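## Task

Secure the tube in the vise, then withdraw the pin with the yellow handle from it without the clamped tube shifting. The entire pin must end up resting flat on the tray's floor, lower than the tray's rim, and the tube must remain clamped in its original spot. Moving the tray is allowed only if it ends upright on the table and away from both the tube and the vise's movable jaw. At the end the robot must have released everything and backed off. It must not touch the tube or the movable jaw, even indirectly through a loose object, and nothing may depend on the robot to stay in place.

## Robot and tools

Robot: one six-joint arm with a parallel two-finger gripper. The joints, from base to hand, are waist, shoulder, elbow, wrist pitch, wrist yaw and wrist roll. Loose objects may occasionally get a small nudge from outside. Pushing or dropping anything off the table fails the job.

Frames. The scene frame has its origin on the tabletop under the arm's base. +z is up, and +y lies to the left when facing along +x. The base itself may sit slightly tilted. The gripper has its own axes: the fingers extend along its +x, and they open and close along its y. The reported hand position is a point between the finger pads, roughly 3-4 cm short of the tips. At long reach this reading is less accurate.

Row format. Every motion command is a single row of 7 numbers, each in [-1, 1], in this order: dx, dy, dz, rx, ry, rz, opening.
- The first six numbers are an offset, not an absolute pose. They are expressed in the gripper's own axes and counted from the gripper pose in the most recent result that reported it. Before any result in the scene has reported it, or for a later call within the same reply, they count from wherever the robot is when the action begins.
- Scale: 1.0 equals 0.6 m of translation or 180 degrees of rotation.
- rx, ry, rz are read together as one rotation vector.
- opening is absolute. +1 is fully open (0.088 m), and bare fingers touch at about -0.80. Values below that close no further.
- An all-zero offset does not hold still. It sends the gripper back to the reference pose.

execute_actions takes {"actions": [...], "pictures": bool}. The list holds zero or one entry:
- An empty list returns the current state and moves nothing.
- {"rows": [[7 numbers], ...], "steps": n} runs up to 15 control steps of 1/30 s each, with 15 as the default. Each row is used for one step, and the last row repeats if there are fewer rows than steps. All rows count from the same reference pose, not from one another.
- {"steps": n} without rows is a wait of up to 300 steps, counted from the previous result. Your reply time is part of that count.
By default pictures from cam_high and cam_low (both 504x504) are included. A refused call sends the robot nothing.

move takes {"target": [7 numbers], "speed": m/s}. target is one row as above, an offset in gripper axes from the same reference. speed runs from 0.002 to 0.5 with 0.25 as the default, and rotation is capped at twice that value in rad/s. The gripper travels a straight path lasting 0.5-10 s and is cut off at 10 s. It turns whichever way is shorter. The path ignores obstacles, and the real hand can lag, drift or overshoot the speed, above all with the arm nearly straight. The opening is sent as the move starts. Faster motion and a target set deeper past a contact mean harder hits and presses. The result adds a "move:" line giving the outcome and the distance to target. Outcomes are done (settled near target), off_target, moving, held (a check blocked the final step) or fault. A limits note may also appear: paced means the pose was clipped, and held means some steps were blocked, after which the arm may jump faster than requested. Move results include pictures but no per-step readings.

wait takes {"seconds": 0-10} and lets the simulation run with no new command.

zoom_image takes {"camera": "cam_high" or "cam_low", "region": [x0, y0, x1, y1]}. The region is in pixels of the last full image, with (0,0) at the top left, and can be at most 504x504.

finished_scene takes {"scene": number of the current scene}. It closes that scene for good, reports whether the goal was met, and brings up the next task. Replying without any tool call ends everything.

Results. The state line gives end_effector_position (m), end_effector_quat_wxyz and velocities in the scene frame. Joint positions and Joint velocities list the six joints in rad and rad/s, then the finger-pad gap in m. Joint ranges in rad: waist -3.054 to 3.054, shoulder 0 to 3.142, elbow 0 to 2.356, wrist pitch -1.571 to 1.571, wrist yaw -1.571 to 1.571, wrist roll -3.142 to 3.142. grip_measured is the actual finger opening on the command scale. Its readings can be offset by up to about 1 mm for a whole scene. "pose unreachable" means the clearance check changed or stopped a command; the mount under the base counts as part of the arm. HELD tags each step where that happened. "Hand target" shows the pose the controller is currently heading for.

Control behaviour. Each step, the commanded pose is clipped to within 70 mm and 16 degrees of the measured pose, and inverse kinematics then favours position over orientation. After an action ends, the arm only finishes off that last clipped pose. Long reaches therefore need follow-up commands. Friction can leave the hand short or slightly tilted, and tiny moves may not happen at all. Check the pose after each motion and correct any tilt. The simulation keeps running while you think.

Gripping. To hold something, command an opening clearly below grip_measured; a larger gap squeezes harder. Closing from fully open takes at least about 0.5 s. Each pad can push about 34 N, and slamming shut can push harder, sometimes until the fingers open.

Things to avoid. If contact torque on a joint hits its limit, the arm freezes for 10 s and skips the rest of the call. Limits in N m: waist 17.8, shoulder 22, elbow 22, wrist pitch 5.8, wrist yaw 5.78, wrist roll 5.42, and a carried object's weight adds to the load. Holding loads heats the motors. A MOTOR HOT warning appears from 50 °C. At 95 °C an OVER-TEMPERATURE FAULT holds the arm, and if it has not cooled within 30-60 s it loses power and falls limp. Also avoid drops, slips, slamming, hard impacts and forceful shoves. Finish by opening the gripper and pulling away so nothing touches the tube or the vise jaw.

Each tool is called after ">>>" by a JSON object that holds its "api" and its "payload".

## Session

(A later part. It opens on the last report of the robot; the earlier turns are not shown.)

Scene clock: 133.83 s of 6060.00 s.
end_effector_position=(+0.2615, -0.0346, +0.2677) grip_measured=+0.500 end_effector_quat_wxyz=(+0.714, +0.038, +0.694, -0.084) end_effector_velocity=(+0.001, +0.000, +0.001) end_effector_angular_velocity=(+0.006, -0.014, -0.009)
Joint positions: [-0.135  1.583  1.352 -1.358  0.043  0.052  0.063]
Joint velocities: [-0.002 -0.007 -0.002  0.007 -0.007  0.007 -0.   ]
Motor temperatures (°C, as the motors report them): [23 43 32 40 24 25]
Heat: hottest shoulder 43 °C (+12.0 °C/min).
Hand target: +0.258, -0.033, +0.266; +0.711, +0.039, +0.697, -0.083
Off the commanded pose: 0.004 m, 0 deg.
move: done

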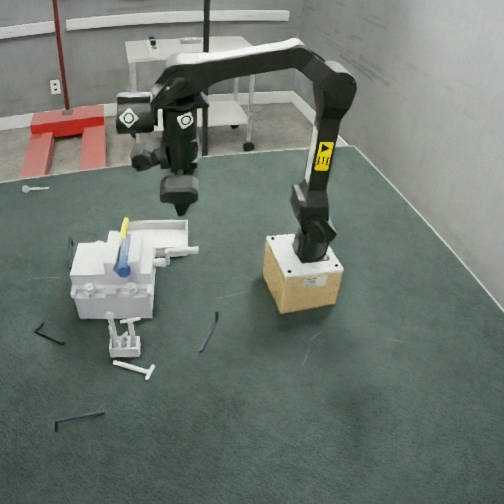

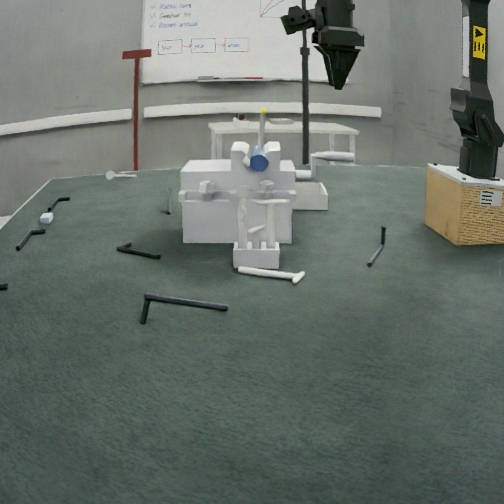

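Descend, grip, 1.5 turns.

>>> {"api": "move", "payload": {"target": [0.22,0.005,-0.015,0,0,0,0.5], "speed": 0.12}}

>>> {"api": "move", "payload": {"target": [0,0,0,0,0,0,-0.8]}}

>>> {"api": "execute_actions", "payload": {"actions": [{"rows":[[0.02,-0.05,0,0,0,0,-0.8]],"steps":10}], "pictures": false}}

>>> {"api": "execute_actions", "payload": {"actions": [{"rows":[[0.046,-0.016,0,0,0,0,-0.8]],"steps":10}], "pictures": false}}

>>> {"api": "execute_actions", "payload": {"actions": [{"rows":[[0.044,0.022,0,0,0,0,-0.8]],"steps":10}], "pictures": false}}

>>> {"api": "execute_actions", "payload": {"actions": [{"rows":[[0.018,0.047,0,0,0,0,-0.8]],"steps":10}], "pictures": false}}

>>> {"api": "execute_actions", "payload": {"actions": [{"rows":[[-0.022,0.046,0,0,0,0,-0.8]],"steps":10}], "pictures": false}}

>>> {"api": "execute_actions", "payload": {"actions": [{"rows":[[-0.046,0.016,0,0,0,0,-0.8]],"steps":10}], "pictures": false}}

>>> {"api": "execute_actions", "payload": {"actions": [{"rows":[[-0.044,-0.022,0,0,0,0,-0.8]],"steps":10}], "pictures": false}}

>>> {"api": "execute_actions", "payload": {"actions": [{"rows":[[-0.018,-0.047,0,0,0,0,-0.8]],"steps":10}], "pictures": false}}

>>> {"api": "execute_actions", "payload": {"actions": [{"rows":[[0.022,-0.046,0,0,0,0,-0.8]],"steps":10}], "pictures": false}}

>>> {"api": "execute_actions", "payload": {"actions": [{"rows":[[0.046,-0.016,0,0,0,0,-0.8]],"steps":10}], "pictures": false}}

>>> {"api": "execute_actions", "payload": {"actions": [{"rows":[[0.044,0.022,0,0,0,0,-0.8]],"steps":10}], "pictures": false}}

>>> {"api": "execute_actions", "payload": {"actions": [{"rows":[[0.018,0.047,0,0,0,0,-0.8]],"steps":10}]}}

>>> {"api": "zoom_image", "payload": {"camera": "cam_low", "region": [170, 60, 370, 220]}}

Scene clock: 157.27 s of 6060.00 s.
end_effector_position=(+0.2585, -0.0393, +0.1403) grip_measured=+0.500 end_effector_quat_wxyz=(+0.720, +0.038, +0.688, -0.084) end_effector_velocity=(-0.002, -0.001, -0.000) end_effector_angular_velocity=(+0.009, +0.006, -0.014)
Joint positions: [-0.143  1.659  0.906 -0.818  0.042  0.043  0.063]
Joint velocities: [-0.007 -0.002 -0.002 -0.007 -0.007  0.007 -0.   ]
Motor temperatures (°C, as the motors report them): [23 38 31 35 24 25]
Heat: hottest shoulder 38 °C (+6.1 °C/min).
Hand target: +0.255, -0.040, +0.136; +0.714, +0.038, +0.694, -0.084
Off the commanded pose: 0.005 m, 1 deg.
move: done

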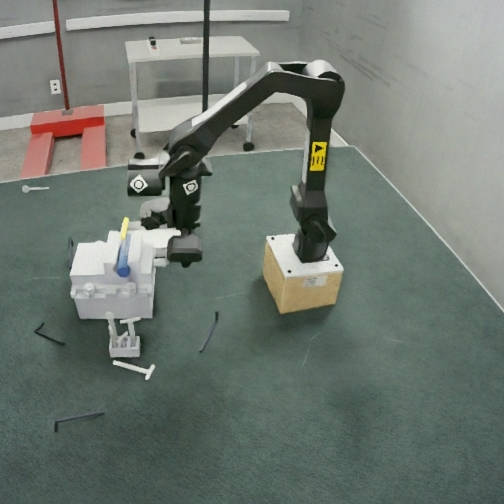

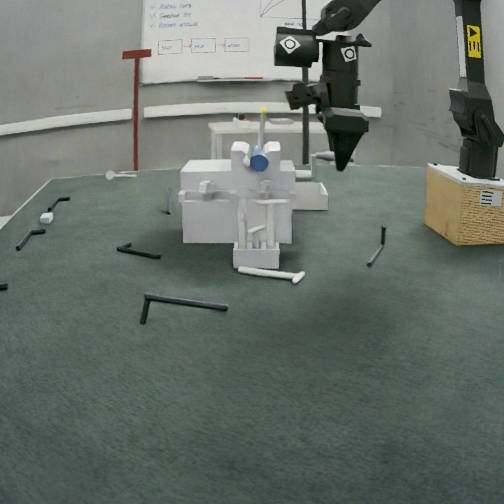

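Scene clock: 157.77 s of 6060.00 s.
end_effector_position=(+0.2586, -0.0387, +0.1403) grip_measured=-0.501 end_effector_quat_wxyz=(+0.720, +0.039, +0.688, -0.083) end_effector_velocity=(+0.001, -0.002, +0.000) end_effector_angular_velocity=(-0.008, -0.006, +0.005)
Joint positions: [-0.143  1.659  0.906 -0.818  0.039  0.043  0.014]
Joint velocities: [-0.002 -0.002 -0.002  0.007  0.007 -0.007 -0.   ]
Motor temperatures (°C, as the motors report them): [23 37 31 35 24 25]
Heat: hottest shoulder 37 °C (+5.0 °C/min).
Hand target: +0.259, -0.039, +0.140; +0.720, +0.038, +0.688, -0.085
Off the commanded pose: 0.001 m, 0 deg.
move: done

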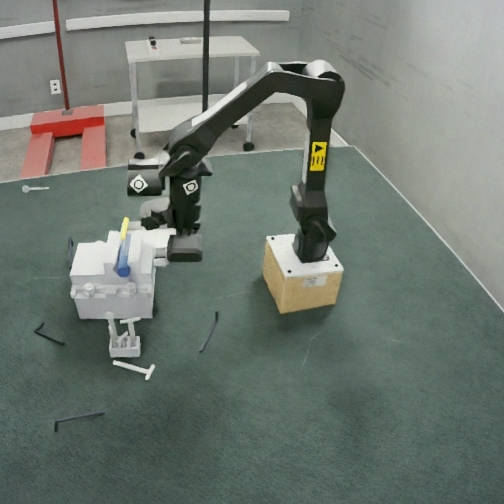

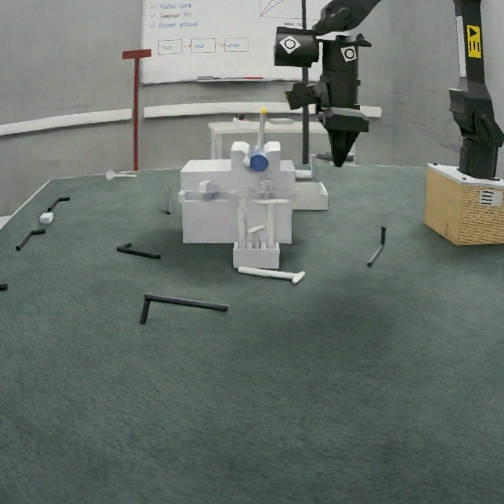

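Scene clock: 158.10 s of 6060.00 s.
end_effector_position=(+0.2551, -0.0634, +0.1331) grip_measured=-0.505 end_effector_quat_wxyz=(+0.723, +0.039, +0.686, -0.075) end_effector_velocity=(-0.005, -0.002, -0.002) end_effector_angular_velocity=(+0.011, +0.016, +0.005)
Joint positions: [-0.244  1.672  0.885 -0.775  0.025 -0.07   0.014]
Joint velocities: [-0.017  0.002 -0.007 -0.007 -0.007 -0.022 -0.   ]
Motor temperatures (°C, as the motors report them): [23 37 31 35 24 25]
Heat: hottest shoulder 37 °C (+5.1 °C/min).
Hand target: +0.254, -0.069, +0.130; +0.720, +0.039, +0.688, -0.083
Off the commanded pose: 0.006 m, 1 deg.
Steps of this call (steps 1 to 10: all 10 steps of this action). Readings (end_effector_position):
1: (+0.2582, -0.0397, +0.1399)
2: (+0.2572, -0.0446, +0.1393)
4: (+0.2561, -0.0573, +0.1373)
8: (+0.2553, -0.0632, +0.1333)
10: the state above

Scene clock: 158.43 s of 6060.00 s.
end_effector_position=(+0.2536, -0.0748, +0.1102) grip_measured=-0.505 end_effector_quat_wxyz=(+0.723, +0.036, +0.685, -0.077) end_effector_velocity=(-0.003, -0.000, -0.008) end_effector_angular_velocity=(+0.010, +0.011, +0.015)
Joint positions: [-0.283  1.725  0.836 -0.669  0.032 -0.109  0.014]
Joint velocities: [-0.007  0.017 -0.017  0.022 -0.007 -0.022 -0.   ]
Motor temperatures (°C, as the motors report them): [23 37 31 34 24 25]
Heat: hottest shoulder 37 °C (+5.0 °C/min).
Hand target: +0.255, -0.075, +0.106; +0.723, +0.039, +0.686, -0.075
Off the commanded pose: 0.004 m, 0 deg.
Steps of this call (steps 1 to 10: all 10 steps of this action). Readings (end_effector_position):
1: (+0.2536, -0.0643, +0.1300)
2: (+0.2538, -0.0682, +0.1264)
4: (+0.2539, -0.0736, +0.1172)
8: (+0.2536, -0.0748, +0.1108)
10: the state above

Scene clock: 158.77 s of 6060.00 s.
end_effector_position=(+0.2552, -0.0671, +0.0865) grip_measured=-0.505 end_effector_quat_wxyz=(+0.723, +0.033, +0.685, -0.081) end_effector_velocity=(-0.000, +0.007, -0.007) end_effector_angular_velocity=(+0.023, +0.002, +0.006)
Joint positions: [-0.245  1.786  0.79  -0.561  0.044 -0.071  0.014]
Joint velocities: [ 0.012  0.017 -0.012  0.022 -0.022  0.007  0.   ]
Motor temperatures (°C, as the motors report them): [23 37 31 34 24 25]
Heat: hottest shoulder 37 °C (+5.0 °C/min).
Hand target: +0.257, -0.064, +0.083; +0.723, +0.036, +0.686, -0.077
Off the commanded pose: 0.005 m, 1 deg.
Steps of this call (steps 1 to 10: all 10 steps of this action). Readings (end_effector_position):
1: (+0.2523, -0.0744, +0.1069)
2: (+0.2534, -0.0742, +0.1025)
4: (+0.2547, -0.0710, +0.0927)
8: (+0.2550, -0.0676, +0.0870)
10: the state above

Scene clock: 159.10 s of 6060.00 s.
end_effector_position=(+0.2593, -0.0439, +0.0745) grip_measured=-0.505 end_effector_quat_wxyz=(+0.722, +0.029, +0.686, -0.085) end_effector_velocity=(-0.007, +0.010, -0.003) end_effector_angular_velocity=(+0.026, +0.027, +0.001)
Joint positions: [-0.148  1.821  0.772 -0.514  0.055  0.027  0.014]
Joint velocities: [ 0.022  0.002 -0.007 -0.022 -0.022  0.022 -0.   ]
Motor temperatures (°C, as the motors report them): [23 37 31 34 24 25]
Heat: hottest shoulder 37 °C (+4.1 °C/min).
Hand target: +0.260, -0.040, +0.074; +0.722, +0.033, +0.686, -0.081
Off the commanded pose: 0.004 m, 1 deg.
Steps of this call (steps 1 to 10: all 10 steps of this action). Readings (end_effector_position):
1: (+0.2547, -0.0661, +0.0852)
2: (+0.2559, -0.0632, +0.0831)
4: (+0.2579, -0.0542, +0.0777)
8: (+0.2592, -0.0449, +0.0747)
10: the state above

Scene clock: 159.43 s of 6060.00 s.
end_effector_position=(+0.2624, -0.0179, +0.0825) grip_measured=-0.504 end_effector_quat_wxyz=(+0.720, +0.028, +0.688, -0.086) end_effector_velocity=(-0.001, +0.003, +0.001) end_effector_angular_velocity=(+0.007, +0.002, +0.000)
Joint positions: [-0.046  1.803  0.796 -0.566  0.058  0.128  0.014]
Joint velocities: [ 0.007 -0.007 -0.002 -0.007 -0.007  0.007  0.   ]
Motor temperatures (°C, as the motors report them): [23 37 31 34 24 25]
Heat: hottest shoulder 37 °C (+4.0 °C/min).
Hand target: +0.263, -0.015, +0.085; +0.722, +0.029, +0.686, -0.085
Off the commanded pose: 0.004 m, 0 deg.
Steps of this call (steps 1 to 10: all 10 steps of this action). Readings (end_effector_position):
1: (+0.2596, -0.0427, +0.0749)
2: (+0.2604, -0.0372, +0.0751)
4: (+0.2614, -0.0243, +0.0778)
8: (+0.2624, -0.0179, +0.0825)
10: the state above

Scene clock: 159.77 s of 6060.00 s.
end_effector_position=(+0.2637, -0.0074, +0.1061) grip_measured=-0.505 end_effector_quat_wxyz=(+0.720, +0.028, +0.688, -0.086) end_effector_velocity=(-0.005, -0.000, +0.007) end_effector_angular_velocity=(-0.007, +0.021, -0.006)
Joint positions: [-0.009  1.744  0.845 -0.678  0.058  0.165  0.014]
Joint velocities: [ 0.002 -0.017  0.012 -0.051  0.007  0.007 -0.   ]
Motor temperatures (°C, as the motors report them): [23 37 31 34 24 25]
Heat: hottest shoulder 37 °C (+4.0 °C/min).
Hand target: +0.263, -0.006, +0.109; +0.720, +0.028, +0.688, -0.086
Off the commanded pose: 0.003 m, 0 deg.
Steps of this call (steps 1 to 10: all 10 steps of this action). Readings (end_effector_position):
1: (+0.2641, -0.0167, +0.0856)
2: (+0.2637, -0.0128, +0.0897)
4: (+0.2634, -0.0082, +0.1001)
8: (+0.2639, -0.0075, +0.1056)
10: the state above

Scene clock: 160.10 s of 6060.00 s.
end_effector_position=(+0.2620, -0.0168, +0.1302) grip_measured=-0.505 end_effector_quat_wxyz=(+0.721, +0.028, +0.688, -0.085) end_effector_velocity=(-0.004, -0.005, +0.006) end_effector_angular_velocity=(-0.006, +0.013, -0.010)
Joint positions: [-0.048  1.683  0.888 -0.779  0.057  0.126  0.014]
Joint velocities: [-0.017 -0.017  0.007 -0.037  0.007 -0.007 -0.   ]
Motor temperatures (°C, as the motors report them): [23 37 31 34 24 25]
Heat: hottest shoulder 37 °C (+3.0 °C/min).
Hand target: +0.261, -0.018, +0.134; +0.720, +0.028, +0.688, -0.086
Off the commanded pose: 0.004 m, 0 deg.
Steps of this call (steps 1 to 10: all 10 steps of this action). Readings (end_effector_position):
1: (+0.2648, -0.0074, +0.1095)
2: (+0.2636, -0.0084, +0.1143)
4: (+0.2624, -0.0131, +0.1249)
8: (+0.2621, -0.0164, +0.1298)
10: the state above

Scene clock: 160.43 s of 6060.00 s.
end_effector_position=(+0.2581, -0.0404, +0.1405) grip_measured=-0.505 end_effector_quat_wxyz=(+0.721, +0.031, +0.687, -0.082) end_effector_velocity=(+0.000, -0.001, -0.001) end_effector_angular_velocity=(+0.006, -0.002, +0.015)
Joint positions: [-0.144  1.655  0.902 -0.814  0.049  0.029  0.014]
Joint velocities: [-0.007  0.002 -0.002  0.007 -0.007 -0.022 -0.   ]
Motor temperatures (°C, as the motors report them): [23 37 31 34 24 25]
Heat: hottest shoulder 37 °C (+3.0 °C/min).
Hand target: +0.257, -0.044, +0.143; +0.721, +0.028, +0.687, -0.085
Off the commanded pose: 0.004 m, 0 deg.
Steps of this call (steps 1 to 10: all 10 steps of this action). Readings (end_effector_position):
1: (+0.2621, -0.0178, +0.1316)
2: (+0.2610, -0.0217, +0.1339)
4: (+0.2591, -0.0328, +0.1391)
8: (+0.2581, -0.0401, +0.1405)
10: the state above

Scene clock: 160.77 s of 6060.00 s.
end_effector_position=(+0.2548, -0.0640, +0.1323) grip_measured=-0.505 end_effector_quat_wxyz=(+0.723, +0.035, +0.685, -0.078) end_effector_velocity=(+0.001, -0.005, -0.002) end_effector_angular_velocity=(+0.004, -0.013, +0.001)
Joint positions: [-0.241  1.67   0.879 -0.767  0.036 -0.068  0.014]
Joint velocities: [-0.022  0.002 -0.007  0.022 -0.007 -0.022 -0.   ]
Motor temperatures (°C, as the motors report them): [23 37 31 34 24 25]
Heat: hottest shoulder 37 °C (+3.0 °C/min).
Hand target: +0.254, -0.069, +0.129; +0.721, +0.031, +0.687, -0.083
Off the commanded pose: 0.006 m, 1 deg.
Steps of this call (steps 1 to 10: all 10 steps of this action). Readings (end_effector_position):
1: (+0.2577, -0.0415, +0.1402)
2: (+0.2569, -0.0467, +0.1396)
4: (+0.2558, -0.0584, +0.1366)
8: (+0.2548, -0.0638, +0.1325)
10: the state above

Scene clock: 161.10 s of 6060.00 s.
end_effector_position=(+0.2534, -0.0747, +0.1092) grip_measured=-0.505 end_effector_quat_wxyz=(+0.724, +0.034, +0.685, -0.079) end_effector_velocity=(-0.001, -0.002, -0.008) end_effector_angular_velocity=(+0.006, -0.003, +0.010)
Joint positions: [-0.279  1.724  0.83  -0.661  0.038 -0.105  0.014]
Joint velocities: [-0.012  0.017 -0.017  0.037 -0.007 -0.022 -0.   ]
Motor temperatures (°C, as the motors report them): [23 37 31 34 24 25]
Heat: hottest shoulder 37 °C (+2.0 °C/min).
Hand target: +0.254, -0.076, +0.105; +0.724, +0.035, +0.685, -0.078
Off the commanded pose: 0.004 m, 0 deg.
Steps of this call (steps 1 to 10: all 10 steps of this action). Readings (end_effector_position):
1: (+0.2533, -0.0650, +0.1292)
2: (+0.2535, -0.0688, +0.1254)
4: (+0.2536, -0.0738, +0.1160)
8: (+0.2533, -0.0746, +0.1098)
10: the state above

Scene clock: 161.43 s of 6060.00 s.
end_effector_position=(+0.2550, -0.0663, +0.0855) grip_measured=-0.505 end_effector_quat_wxyz=(+0.723, +0.032, +0.685, -0.082) end_effector_velocity=(-0.000, +0.008, -0.007) end_effector_angular_velocity=(+0.023, +0.002, +0.011)
Joint positions: [-0.24   1.786  0.784 -0.554  0.046 -0.066  0.014]
Joint velocities: [ 0.017  0.017 -0.012  0.022 -0.022  0.007 -0.   ]
Motor temperatures (°C, as the motors report them): [23 37 31 34 24 25]
Heat: hottest shoulder 37 °C (+2.0 °C/min).
Hand target: +0.256, -0.064, +0.082; +0.724, +0.034, +0.685, -0.079
Off the commanded pose: 0.005 m, 0 deg.
Steps of this call (steps 1 to 10: all 10 steps of this action). Readings (end_effector_position):
1: (+0.2522, -0.0743, +0.1059)
2: (+0.2532, -0.0737, +0.1014)
4: (+0.2545, -0.0702, +0.0916)
8: (+0.2550, -0.0667, +0.0862)
10: the state above

Scene clock: 161.77 s of 6060.00 s.
end_effector_position=(+0.2591, -0.0427, +0.0744) grip_measured=-0.505 end_effector_quat_wxyz=(+0.723, +0.028, +0.685, -0.085) end_effector_velocity=(+0.001, +0.008, +0.000) end_effector_angular_velocity=(+0.020, -0.010, +0.011)
Joint positions: [-0.142  1.819  0.768 -0.51   0.057  0.032  0.014]
Joint velocities: [ 0.017 -0.007 -0.007  0.007 -0.022  0.007 -0.   ]
Motor temperatures (°C, as the motors report them): [23 37 31 34 24 25]
Heat: hottest shoulder 37 °C (+2.0 °C/min).
Hand target: +0.260, -0.039, +0.073; +0.723, +0.032, +0.685, -0.082
Off the commanded pose: 0.004 m, 1 deg.
Steps of this call (steps 1 to 10: all 10 steps of this action). Readings (end_effector_position):
1: (+0.2546, -0.0651, +0.0843)
2: (+0.2558, -0.0620, +0.0822)
4: (+0.2577, -0.0524, +0.0769)
8: (+0.2591, -0.0434, +0.0745)
10: the state above

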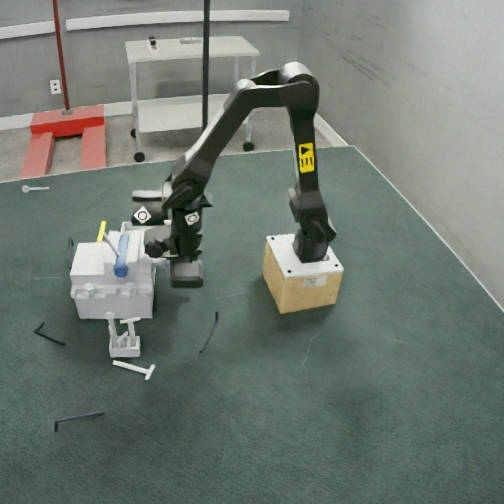

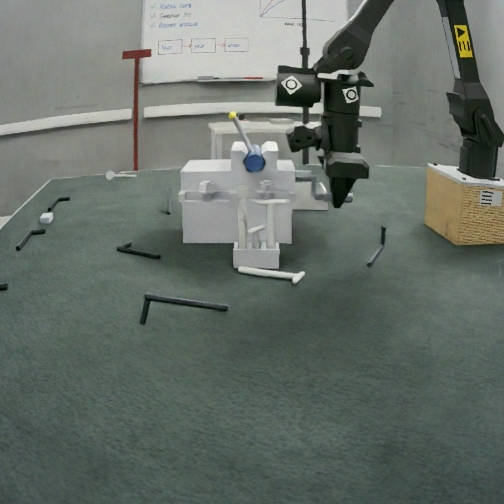

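Region (170, 60, 370, 220) of cam_low's 504x504 image, scaled by 2.520, with more detail than that image has; it fills the top 403 rows of this view, and the rest is white.

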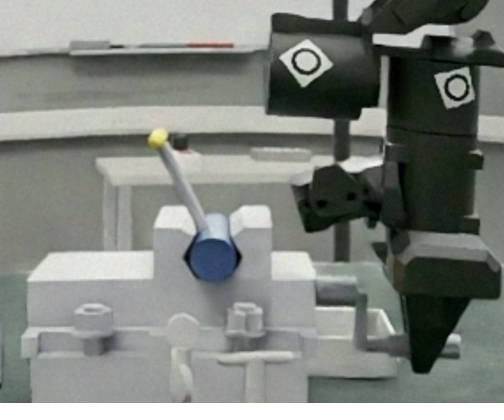

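Pin fell left again but tube is seated; continue.

>>> {"api": "execute_actions", "payload": {"actions": [{"rows":[[-0.022,0.046,0,0,0,0,-0.8]],"steps":10}], "pictures": false}}

>>> {"api": "execute_actions", "payload": {"actions": [{"rows":[[-0.046,0.016,0,0,0,0,-0.8]],"steps":10}], "pictures": false}}

>>> {"api": "execute_actions", "payload": {"actions": [{"rows":[[-0.044,-0.022,0,0,0,0,-0.8]],"steps":10}], "pictures": false}}

>>> {"api": "execute_actions", "payload": {"actions": [{"rows":[[-0.018,-0.047,0,0,0,0,-0.8]],"steps":10}], "pictures": false}}

>>> {"api": "execute_actions", "payload": {"actions": [{"rows":[[0.022,-0.046,0,0,0,0,-0.8]],"steps":10}], "pictures": false}}

>>> {"api": "execute_actions", "payload": {"actions": [{"rows":[[0.046,-0.016,0,0,0,0,-0.8]],"steps":10}]}}

>>> {"api": "zoom_image", "payload": {"camera": "cam_low", "region": [170, 60, 370, 220]}}

Scene clock: 175.57 s of 6060.00 s.
end_effector_position=(+0.2622, -0.0176, +0.0827) grip_measured=-0.505 end_effector_quat_wxyz=(+0.721, +0.026, +0.686, -0.088) end_effector_velocity=(-0.000, +0.003, +0.004) end_effector_angular_velocity=(+0.007, +0.002, +0.000)
Joint positions: [-0.042  1.8    0.793 -0.564  0.064  0.132  0.014]
Joint velocities: [ 0.007 -0.012  0.007 -0.022 -0.007  0.007  0.   ]
Motor temperatures (°C, as the motors report them): [23 35 31 33 24 25]
Heat: hottest shoulder 35 °C (-11.1 °C/min).
Hand target: +0.263, -0.014, +0.085; +0.723, +0.028, +0.685, -0.085
Off the commanded pose: 0.004 m, 0 deg.
Steps of this call (steps 1 to 404: nothing new was sent; steps 405 to 414: all 10 steps of this action). Readings (end_effector_position):
405: (+0.2594, -0.0409, +0.0746)
406: (+0.2604, -0.0356, +0.0752)
408: (+0.2611, -0.0233, +0.0782)
412: (+0.2622, -0.0178, +0.0826)
414: the state above

Scene clock: 175.90 s of 6060.00 s.
end_effector_position=(+0.2634, -0.0073, +0.1062) grip_measured=-0.505 end_effector_quat_wxyz=(+0.721, +0.025, +0.687, -0.088) end_effector_velocity=(+0.001, +0.001, +0.009) end_effector_angular_velocity=(-0.008, -0.002, +0.014)
Joint positions: [-0.004  1.741  0.842 -0.676  0.065  0.169  0.014]
Joint velocities: [ 0.007 -0.022  0.017 -0.037  0.007 -0.007 -0.   ]
Motor temperatures (°C, as the motors report them): [23 35 31 33 24 25]
Heat: hottest shoulder 35 °C (-11.0 °C/min).
Hand target: +0.263, -0.005, +0.109; +0.721, +0.026, +0.687, -0.088
Off the commanded pose: 0.004 m, 0 deg.
Steps of this call (steps 1 to 10: all 10 steps of this action). Readings (end_effector_position):
1: (+0.2638, -0.0164, +0.0859)
2: (+0.2634, -0.0124, +0.0899)
4: (+0.2630, -0.0079, +0.1002)
8: (+0.2636, -0.0073, +0.1057)
10: the state above

Scene clock: 176.23 s of 6060.00 s.
end_effector_position=(+0.2617, -0.0167, +0.1304) grip_measured=-0.505 end_effector_quat_wxyz=(+0.722, +0.025, +0.686, -0.088) end_effector_velocity=(+0.000, -0.005, +0.007) end_effector_angular_velocity=(-0.006, -0.008, -0.025)
Joint positions: [-0.043  1.679  0.885 -0.776  0.065  0.13   0.014]
Joint velocities: [-0.017 -0.017  0.012 -0.022  0.007  0.007  0.   ]
Motor temperatures (°C, as the motors report them): [23 35 31 32 24 25]
Heat: hottest shoulder 35 °C (-10.1 °C/min).
Hand target: +0.260, -0.018, +0.134; +0.721, +0.025, +0.686, -0.088
Off the commanded pose: 0.004 m, 0 deg.
Steps of this call (steps 1 to 10: all 10 steps of this action). Readings (end_effector_position):
1: (+0.2646, -0.0073, +0.1096)
2: (+0.2634, -0.0082, +0.1143)
4: (+0.2620, -0.0129, +0.1250)
8: (+0.2618, -0.0163, +0.1299)
10: the state above

Scene clock: 176.57 s of 6060.00 s.
end_effector_position=(+0.2579, -0.0403, +0.1406) grip_measured=-0.505 end_effector_quat_wxyz=(+0.722, +0.028, +0.686, -0.085) end_effector_velocity=(-0.003, -0.001, -0.001) end_effector_angular_velocity=(+0.009, +0.012, +0.000)
Joint positions: [-0.139  1.651  0.898 -0.811  0.057  0.034  0.014]
Joint velocities: [-0.007  0.002 -0.002 -0.007 -0.007 -0.007  0.   ]
Motor temperatures (°C, as the motors report them): [23 35 31 32 24 25]
Heat: hottest shoulder 35 °C (-10.1 °C/min).
Hand target: +0.257, -0.044, +0.144; +0.722, +0.025, +0.686, -0.088
Off the commanded pose: 0.004 m, 0 deg.
Steps of this call (steps 1 to 10: all 10 steps of this action). Readings (end_effector_position):
1: (+0.2618, -0.0177, +0.1317)
2: (+0.2606, -0.0216, +0.1340)
4: (+0.2587, -0.0328, +0.1392)
8: (+0.2579, -0.0400, +0.1406)
10: the state above

Scene clock: 176.90 s of 6060.00 s.
end_effector_position=(+0.2546, -0.0638, +0.1325) grip_measured=-0.505 end_effector_quat_wxyz=(+0.724, +0.032, +0.684, -0.081) end_effector_velocity=(+0.001, -0.004, -0.002) end_effector_angular_velocity=(+0.004, -0.012, +0.006)
Joint positions: [-0.236  1.666  0.875 -0.764  0.043 -0.064  0.014]
Joint velocities: [-0.017  0.002 -0.007  0.022 -0.007 -0.022 -0.   ]
Motor temperatures (°C, as the motors report them): [23 35 31 32 24 25]
Heat: hottest shoulder 35 °C (-10.0 °C/min).
Hand target: +0.254, -0.069, +0.130; +0.722, +0.028, +0.686, -0.085
Off the commanded pose: 0.006 m, 1 deg.
Steps of this call (steps 1 to 10: all 10 steps of this action). Readings (end_effector_position):
1: (+0.2575, -0.0413, +0.1403)
2: (+0.2567, -0.0464, +0.1398)
4: (+0.2556, -0.0582, +0.1368)
8: (+0.2547, -0.0634, +0.1328)
10: the state above

Scene clock: 177.23 s of 6060.00 s.
end_effector_position=(+0.2530, -0.0745, +0.1094) grip_measured=-0.505 end_effector_quat_wxyz=(+0.724, +0.031, +0.684, -0.082) end_effector_velocity=(-0.000, -0.001, -0.008) end_effector_angular_velocity=(+0.006, -0.004, +0.001)
Joint positions: [-0.275  1.72   0.826 -0.658  0.044 -0.102  0.014]
Joint velocities: [-0.007  0.017 -0.017  0.037 -0.007 -0.007 -0.   ]
Motor temperatures (°C, as the motors report them): [23 35 31 32 24 25]
Heat: hottest shoulder 35 °C (-10.1 °C/min).
Hand target: +0.254, -0.075, +0.106; +0.724, +0.032, +0.684, -0.081
Off the commanded pose: 0.004 m, 0 deg.
Steps of this call (steps 1 to 10: all 10 steps of this action). Readings (end_effector_position):
1: (+0.2532, -0.0647, +0.1295)
2: (+0.2532, -0.0686, +0.1256)
4: (+0.2533, -0.0735, +0.1161)
8: (+0.2530, -0.0744, +0.1100)
10: the state above

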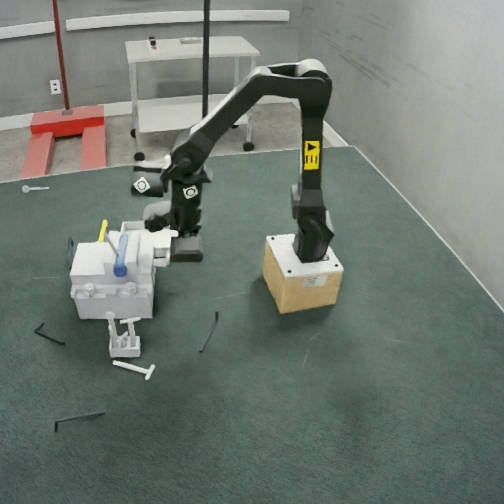

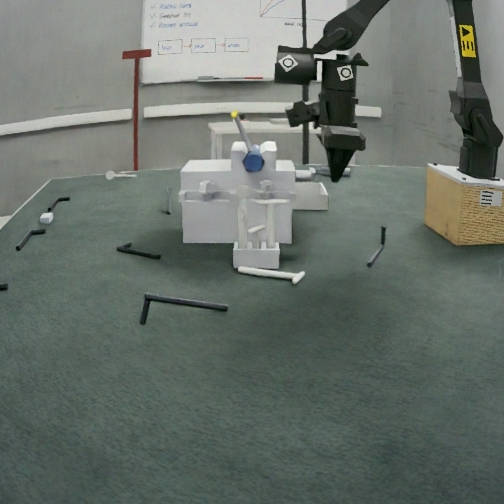

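Region (170, 60, 370, 220) of cam_low's 504x504 image, scaled by 2.520, with more detail than that image has; it fills the top 403 rows of this view, and the rest is white.

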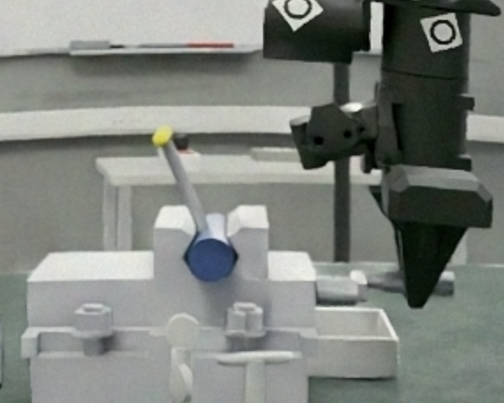

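>>> {"api": "execute_actions", "payload": {"actions": [{"rows":[[0.044,0.022,0,0,0,0,-0.8]],"steps":10}], "pictures": false}}

>>> {"api": "execute_actions", "payload": {"actions": [{"rows":[[0.018,0.047,0,0,0,0,-0.8]],"steps":10}], "pictures": false}}

>>> {"api": "execute_actions", "payload": {"actions": [{"rows":[[-0.022,0.046,0,0,0,0,-0.8]],"steps":10}], "pictures": false}}

>>> {"api": "execute_actions", "payload": {"actions": [{"rows":[[-0.046,0.016,0,0,0,0,-0.8]],"steps":10}], "pictures": false}}

>>> {"api": "execute_actions", "payload": {"actions": [{"rows":[[0,0,0,0,0,0,-0.8]],"steps":3}], "pictures": false}}

Scene clock: 184.40 s of 6060.00 s.
end_effector_position=(+0.2548, -0.0661, +0.0857) grip_measured=-0.505 end_effector_quat_wxyz=(+0.724, +0.029, +0.684, -0.084) end_effector_velocity=(-0.003, +0.005, -0.009) end_effector_angular_velocity=(+0.011, +0.015, +0.005)
Joint positions: [-0.236  1.782  0.78  -0.551  0.052 -0.063  0.014]
Joint velocities: [ 0.012  0.022 -0.017  0.022 -0.007  0.007 -0.   ]
Motor temperatures (°C, as the motors report them): [23 34 31 32 24 25]
Heat: hottest shoulder 34 °C (-9.1 °C/min).
Hand target: +0.256, -0.064, +0.082; +0.724, +0.032, +0.684, -0.082
Off the commanded pose: 0.005 m, 0 deg.
Steps of this call (steps 1 to 205: nothing new was sent; steps 206 to 215: all 10 steps of this action). Readings (end_effector_position):
206: (+0.2519, -0.0741, +0.1054)
207: (+0.2529, -0.0736, +0.1012)
209: (+0.2542, -0.0699, +0.0917)
213: (+0.2547, -0.0665, +0.0863)
215: the state above

Scene clock: 184.73 s of 6060.00 s.
end_effector_position=(+0.2588, -0.0425, +0.0745) grip_measured=-0.505 end_effector_quat_wxyz=(+0.724, +0.026, +0.684, -0.088) end_effector_velocity=(+0.002, +0.006, -0.000) end_effector_angular_velocity=(+0.021, -0.010, +0.006)
Joint positions: [-0.138  1.816  0.765 -0.508  0.063  0.035  0.014]
Joint velocities: [ 0.012 -0.002 -0.002  0.007 -0.022  0.007 -0.   ]
Motor temperatures (°C, as the motors report them): [23 34 31 32 24 25]
Heat: hottest shoulder 34 °C (-9.0 °C/min).
Hand target: +0.260, -0.039, +0.073; +0.724, +0.029, +0.684, -0.084
Off the commanded pose: 0.004 m, 1 deg.
Steps of this call (steps 1 to 10: all 10 steps of this action). Readings (end_effector_position):
1: (+0.2544, -0.0650, +0.0843)
2: (+0.2557, -0.0617, +0.0823)
4: (+0.2575, -0.0520, +0.0770)
8: (+0.2588, -0.0432, +0.0746)
10: the state above

Scene clock: 185.07 s of 6060.00 s.
end_effector_position=(+0.2619, -0.0175, +0.0826) grip_measured=-0.505 end_effector_quat_wxyz=(+0.722, +0.024, +0.686, -0.090) end_effector_velocity=(+0.002, +0.006, +0.002) end_effector_angular_velocity=(+0.007, -0.004, -0.004)
Joint positions: [-0.038  1.798  0.79  -0.561  0.07   0.136  0.014]
Joint velocities: [ 0.017 -0.002  0.007 -0.007 -0.007  0.022 -0.   ]
Motor temperatures (°C, as the motors report them): [23 34 31 32 24 25]
Heat: hottest shoulder 34 °C (-9.1 °C/min).
Hand target: +0.263, -0.014, +0.085; +0.723, +0.026, +0.684, -0.087
Off the commanded pose: 0.004 m, 0 deg.
Steps of this call (steps 1 to 10: all 10 steps of this action). Readings (end_effector_position):
1: (+0.2591, -0.0413, +0.0748)
2: (+0.2600, -0.0358, +0.0753)
4: (+0.2609, -0.0233, +0.0783)
8: (+0.2619, -0.0177, +0.0825)
10: the state above

Scene clock: 185.40 s of 6060.00 s.
end_effector_position=(+0.2633, -0.0070, +0.1062) grip_measured=-0.505 end_effector_quat_wxyz=(+0.722, +0.023, +0.686, -0.090) end_effector_velocity=(+0.001, -0.005, +0.009) end_effector_angular_velocity=(-0.037, -0.002, +0.008)
Joint positions: [ 0.001  1.739  0.839 -0.673  0.072  0.173  0.014]
Joint velocities: [ 0.002 -0.022  0.017 -0.037  0.037 -0.007 -0.   ]
Motor temperatures (°C, as the motors report them): [23 34 31 32 24 25]
Heat: hottest shoulder 34 °C (-9.1 °C/min).
Hand target: +0.263, -0.005, +0.109; +0.722, +0.023, +0.686, -0.090
Off the commanded pose: 0.004 m, 0 deg.
Steps of this call (steps 1 to 10: all 10 steps of this action). Readings (end_effector_position):
1: (+0.2636, -0.0163, +0.0858)
2: (+0.2631, -0.0124, +0.0897)
4: (+0.2628, -0.0077, +0.1000)
8: (+0.2633, -0.0070, +0.1056)
10: the state above

Scene clock: 185.50 s of 6060.00 s.
end_effector_position=(+0.2633, -0.0070, +0.1064) grip_measured=-0.505 end_effector_quat_wxyz=(+0.722, +0.023, +0.686, -0.090) end_effector_velocity=(+0.002, -0.002, +0.000) end_effector_angular_velocity=(-0.007, -0.007, +0.005)
Joint positions: [ 0.001  1.739  0.84  -0.674  0.072  0.174  0.014]
Joint velocities: [-0.002  0.002  0.002  0.007  0.007 -0.007  0.   ]
Motor temperatures (°C, as the motors report them): [23 34 31 32 24 25]
Heat: hottest shoulder 34 °C (-9.1 °C/min).
Hand target: +0.263, -0.007, +0.106; +0.722, +0.023, +0.686, -0.090
Off the commanded pose: 0.000 m, 0 deg.
Steps of this call (steps 1 to 3: all 3 steps of this action). Readings (end_effector_position):
1: (+0.2632, -0.0070, +0.1063)
2: (+0.2632, -0.0070, +0.1063)
3: the state above

>>> {"api": "execute_actions", "payload": {"actions": [{"rows":[[-0.044,-0.022,0,0,0,0,-0.8]],"steps":10}], "pictures": false}}

>>> {"api": "execute_actions", "payload": {"actions": [{"rows":[[-0.018,-0.047,0,0,0,0,-0.8]],"steps":10}], "pictures": false}}

>>> {"api": "execute_actions", "payload": {"actions": [{"rows":[[0.01,-0.048,0,0,0,0,-0.8]],"steps":12}], "pictures": false}}

>>> {"api": "execute_actions", "payload": {"actions": [{"rows":[[0,0,0,0,0,0,-0.8]],"steps":3}], "pictures": false}}

Scene clock: 190.83 s of 6060.00 s.
end_effector_position=(+0.2616, -0.0165, +0.1305) grip_measured=-0.505 end_effector_quat_wxyz=(+0.722, +0.023, +0.685, -0.090) end_effector_velocity=(-0.003, -0.006, +0.007) end_effector_angular_velocity=(-0.022, +0.008, -0.006)
Joint positions: [-0.038  1.677  0.882 -0.774  0.072  0.135  0.014]
Joint velocities: [-0.012 -0.017  0.012 -0.037  0.022 -0.007 -0.   ]
Motor temperatures (°C, as the motors report them): [23 33 31 31 24 25]
Heat: hottest shoulder 33 °C (-10.0 °C/min).
Hand target: +0.260, -0.017, +0.134; +0.722, +0.023, +0.686, -0.090
Off the commanded pose: 0.004 m, 0 deg.
Steps of this call (steps 1 to 150: nothing new was sent; steps 151 to 160: all 10 steps of this action). Readings (end_effector_position):
151: (+0.2645, -0.0070, +0.1095)
152: (+0.2634, -0.0078, +0.1138)
154: (+0.2619, -0.0125, +0.1246)
158: (+0.2616, -0.0160, +0.1299)
160: the state above

Scene clock: 191.17 s of 6060.00 s.
end_effector_position=(+0.2579, -0.0398, +0.1407) grip_measured=-0.505 end_effector_quat_wxyz=(+0.723, +0.025, +0.685, -0.087) end_effector_velocity=(-0.002, -0.001, +0.001) end_effector_angular_velocity=(+0.007, +0.003, +0.015)
Joint positions: [-0.133  1.648  0.895 -0.808  0.064  0.039  0.014]
Joint velocities: [-0.007 -0.007 -0.002 -0.007 -0.007 -0.022 -0.   ]
Motor temperatures (°C, as the motors report them): [23 33 31 31 24 25]
Heat: hottest shoulder 33 °C (-10.1 °C/min).
Hand target: +0.257, -0.043, +0.144; +0.723, +0.022, +0.685, -0.091
Off the commanded pose: 0.005 m, 0 deg.
Steps of this call (steps 1 to 10: all 10 steps of this action). Readings (end_effector_position):
1: (+0.2617, -0.0174, +0.1318)
2: (+0.2605, -0.0214, +0.1342)
4: (+0.2586, -0.0326, +0.1392)
8: (+0.2579, -0.0396, +0.1407)
10: the state above

Scene clock: 191.57 s of 6060.00 s.
end_effector_position=(+0.2556, -0.0592, +0.1369) grip_measured=-0.505 end_effector_quat_wxyz=(+0.726, +0.037, +0.683, -0.076) end_effector_velocity=(-0.005, -0.005, -0.002) end_effector_angular_velocity=(-0.003, +0.018, -0.011)
Joint positions: [-0.227  1.655  0.884 -0.782  0.029 -0.054  0.014]
Joint velocities: [-0.017  0.002 -0.007 -0.007  0.007 -0.007 -0.   ]
Motor temperatures (°C, as the motors report them): [23 33 31 31 24 25]
Heat: hottest shoulder 33 °C (-10.1 °C/min).
Hand target: +0.253, -0.069, +0.137; +0.723, +0.025, +0.685, -0.088
Off the commanded pose: 0.010 m, 2 deg.
Steps of this call (steps 1 to 12: all 12 steps of this action). Readings (end_effector_position):
1: (+0.2577, -0.0410, +0.1406)
2: (+0.2572, -0.0461, +0.1405)
4: (+0.2562, -0.0562, +0.1386)
8: (+0.2556, -0.0588, +0.1371)
12: the state above

Scene clock: 191.67 s of 6060.00 s.
end_effector_position=(+0.2555, -0.0592, +0.1369) grip_measured=-0.505 end_effector_quat_wxyz=(+0.726, +0.037, +0.683, -0.076) end_effector_velocity=(-0.001, +0.001, -0.001) end_effector_angular_velocity=(+0.006, -0.004, +0.005)
Joint positions: [-0.227  1.655  0.884 -0.782  0.028 -0.054  0.014]
Joint velocities: [-0.002 -0.002 -0.007  0.007 -0.007 -0.007 -0.   ]
Motor temperatures (°C, as the motors report them): [23 33 31 31 24 25]
Heat: hottest shoulder 33 °C (-10.1 °C/min).
Hand target: +0.256, -0.059, +0.137; +0.726, +0.037, +0.683, -0.076
Off the commanded pose: 0.000 m, 0 deg.
Steps of this call (steps 1 to 3: all 3 steps of this action). Readings (end_effector_position):
1: (+0.2555, -0.0592, +0.1369)
2: (+0.2555, -0.0592, +0.1369)
3: the state above

>>> {"api": "execute_actions", "payload": {"actions": [{"rows":[[0.04,-0.03,0,0,0,0,-0.9]],"steps":15}], "pictures": false}}

>>> {"api": "execute_actions", "payload": {"actions": [{"rows":[[0.048,-0.012,0,0,0,0,-0.9]],"steps":15}], "pictures": false}}

>>> {"api": "execute_actions", "payload": {"actions": [{"rows":[[0,0,0,0,0,0,-0.8]],"steps":3}]}}

>>> {"api": "zoom_image", "payload": {"camera": "cam_low", "region": [170, 60, 370, 220]}}

Scene clock: 197.53 s of 6060.00 s.
end_effector_position=(+0.2530, -0.0741, +0.1166) grip_measured=-0.505 end_effector_quat_wxyz=(+0.727, +0.042, +0.682, -0.072) end_effector_velocity=(-0.002, -0.001, -0.002) end_effector_angular_velocity=(-0.007, +0.005, +0.004)
Joint positions: [-0.291  1.702  0.841 -0.69   0.015 -0.117  0.014]
Joint velocities: [-0.002  0.002 -0.007  0.007  0.007 -0.007 -0.   ]
Motor temperatures (°C, as the motors report them): [23 33 31 31 24 25]
Heat: hottest shoulder 33 °C (-9.1 °C/min).
Hand target: +0.254, -0.079, +0.114; +0.726, +0.037, +0.682, -0.076
Off the commanded pose: 0.005 m, 1 deg.
Steps of this call (steps 1 to 161: nothing new was sent; steps 162 to 176: all 15 steps of this action). Readings (end_effector_position):
162: (+0.2539, -0.0598, +0.1341)
163: (+0.2537, -0.0641, +0.1315)
165: (+0.2535, -0.0715, +0.1236)
169: (+0.2530, -0.0738, +0.1177)
176: the state above

Scene clock: 198.03 s of 6060.00 s.
end_effector_position=(+0.2532, -0.0726, +0.0928) grip_measured=-0.504 end_effector_quat_wxyz=(+0.728, +0.054, +0.681, -0.059) end_effector_velocity=(-0.003, +0.001, -0.001) end_effector_angular_velocity=(+0.010, +0.010, +0.005)
Joint positions: [-0.304  1.765  0.797 -0.587 -0.02  -0.13   0.014]
Joint velocities: [-0.002  0.002 -0.002 -0.007 -0.007 -0.007 -0.   ]
Motor temperatures (°C, as the motors report them): [23 33 31 31 24 25]
Heat: hottest shoulder 33 °C (-8.1 °C/min).
Hand target: +0.253, -0.083, +0.088; +0.726, +0.042, +0.682, -0.072
Off the commanded pose: 0.011 m, 2 deg.
Steps of this call (steps 1 to 15: all 15 steps of this action). Readings (end_effector_position):
1: (+0.2517, -0.0742, +0.1131)
2: (+0.2526, -0.0753, +0.1083)
4: (+0.2533, -0.0743, +0.0979)
8: (+0.2532, -0.0730, +0.0938)
15: the state above

Scene clock: 198.13 s of 6060.00 s.
end_effector_position=(+0.2531, -0.0725, +0.0928) grip_measured=-0.504 end_effector_quat_wxyz=(+0.728, +0.054, +0.681, -0.059) end_effector_velocity=(-0.004, -0.001, +0.000) end_effector_angular_velocity=(-0.005, +0.009, +0.004)
Joint positions: [-0.304  1.765  0.797 -0.588 -0.02  -0.13   0.014]
Joint velocities: [-0.002 -0.007 -0.007 -0.007  0.007 -0.007 -0.   ]
Motor temperatures (°C, as the motors report them): [23 33 31 31 24 25]
Heat: hottest shoulder 33 °C (-8.1 °C/min).
Hand target: +0.253, -0.073, +0.093; +0.728, +0.054, +0.681, -0.059
Off the commanded pose: 0.000 m, 0 deg.
Steps of this call (steps 1 to 3: all 3 steps of this action). Readings (end_effector_position):
1: (+0.2532, -0.0726, +0.0928)
2: (+0.2532, -0.0726, +0.0928)
3: the state above

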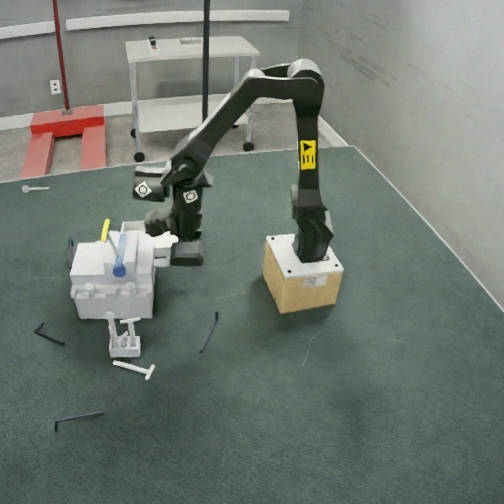

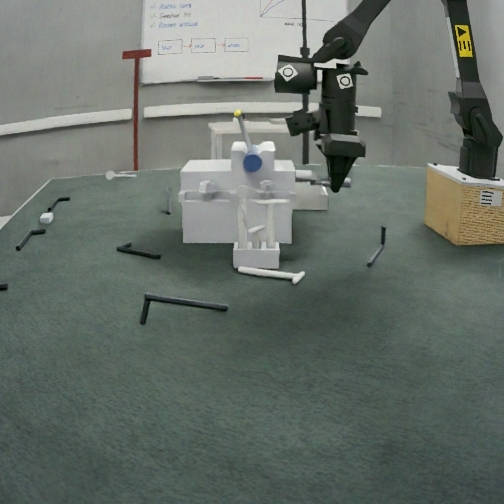

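Region (170, 60, 370, 220) of cam_low's 504x504 image, scaled by 2.520, with more detail than that image has; it fills the top 403 rows of this view, and the rest is white.

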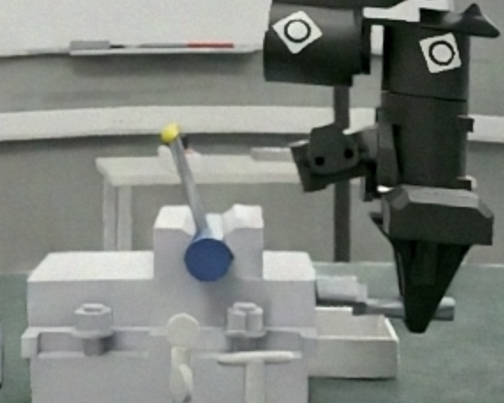

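>>> {"api": "execute_actions", "payload": {"actions": [{"rows":[[0.035,0.035,0,0,0,0,-0.9]],"steps":12}], "pictures": false}}

>>> {"api": "execute_actions", "payload": {"actions": [{"rows":[[0.005,0.05,0,0,0,0,-0.9]],"steps":12}], "pictures": false}}

>>> {"api": "execute_actions", "payload": {"actions": [{"rows":[[0,0,0,0,0,0,-0.8]],"steps":3}], "pictures": false}}

Scene clock: 203.33 s of 6060.00 s.
end_effector_position=(+0.2547, -0.0602, +0.0791) grip_measured=-0.505 end_effector_quat_wxyz=(+0.726, +0.044, +0.683, -0.070) end_effector_velocity=(-0.000, +0.006, -0.002) end_effector_angular_velocity=(+0.008, +0.000, -0.004)
Joint positions: [-0.238  1.798  0.766 -0.523  0.01  -0.064  0.014]
Joint velocities: [ 0.017  0.002 -0.007  0.007 -0.007  0.022 -0.   ]
Motor temperatures (°C, as the motors report them): [23 33 31 31 24 25]
Heat: hottest shoulder 33 °C (-7.1 °C/min).
Hand target: +0.257, -0.052, +0.072; +0.727, +0.054, +0.682, -0.058
Off the commanded pose: 0.011 m, 2 deg.
Steps of this call (steps 1 to 144: nothing new was sent; steps 145 to 156: all 12 steps of this action). Readings (end_effector_position):
145: (+0.2522, -0.0717, +0.0910)
146: (+0.2532, -0.0695, +0.0883)
148: (+0.2545, -0.0639, +0.0823)
152: (+0.2546, -0.0611, +0.0797)
156: the state above

Scene clock: 203.73 s of 6060.00 s.
end_effector_position=(+0.2566, -0.0532, +0.0774) grip_measured=-0.504 end_effector_quat_wxyz=(+0.724, +0.016, +0.683, -0.099) end_effector_velocity=(-0.003, +0.005, -0.003) end_effector_angular_velocity=(+0.010, +0.015, +0.005)
Joint positions: [-0.163  1.804  0.762 -0.512  0.092  0.011  0.014]
Joint velocities: [ 0.012  0.007 -0.002 -0.007 -0.007  0.007  0.   ]
Motor temperatures (°C, as the motors report them): [23 33 31 31 24 25]
Heat: hottest shoulder 33 °C (-7.0 °C/min).
Hand target: +0.259, -0.032, +0.076; +0.725, +0.044, +0.684, -0.070
Off the commanded pose: 0.023 m, 5 deg.
Steps of this call (steps 1 to 12: all 12 steps of this action). Readings (end_effector_position):
1: (+0.2550, -0.0597, +0.0790)
2: (+0.2556, -0.0580, +0.0789)
4: (+0.2565, -0.0552, +0.0782)
8: (+0.2564, -0.0539, +0.0776)
12: the state above

Scene clock: 203.83 s of 6060.00 s.
end_effector_position=(+0.2566, -0.0532, +0.0773) grip_measured=-0.504 end_effector_quat_wxyz=(+0.724, +0.017, +0.683, -0.098) end_effector_velocity=(-0.006, -0.002, -0.000) end_effector_angular_velocity=(-0.005, +0.025, +0.014)
Joint positions: [-0.164  1.804  0.762 -0.511  0.091  0.011  0.014]
Joint velocities: [-0.007 -0.002 -0.002 -0.022  0.007 -0.022 -0.   ]
Motor temperatures (°C, as the motors report them): [23 33 31 31 24 25]
Heat: hottest shoulder 33 °C (-7.0 °C/min).
Hand target: +0.257, -0.053, +0.077; +0.724, +0.016, +0.683, -0.099
Off the commanded pose: 0.000 m, 0 deg.
Steps of this call (steps 1 to 3: all 3 steps of this action). Readings (end_effector_position):
1: (+0.2566, -0.0533, +0.0773)
2: (+0.2566, -0.0532, +0.0773)
3: the state above


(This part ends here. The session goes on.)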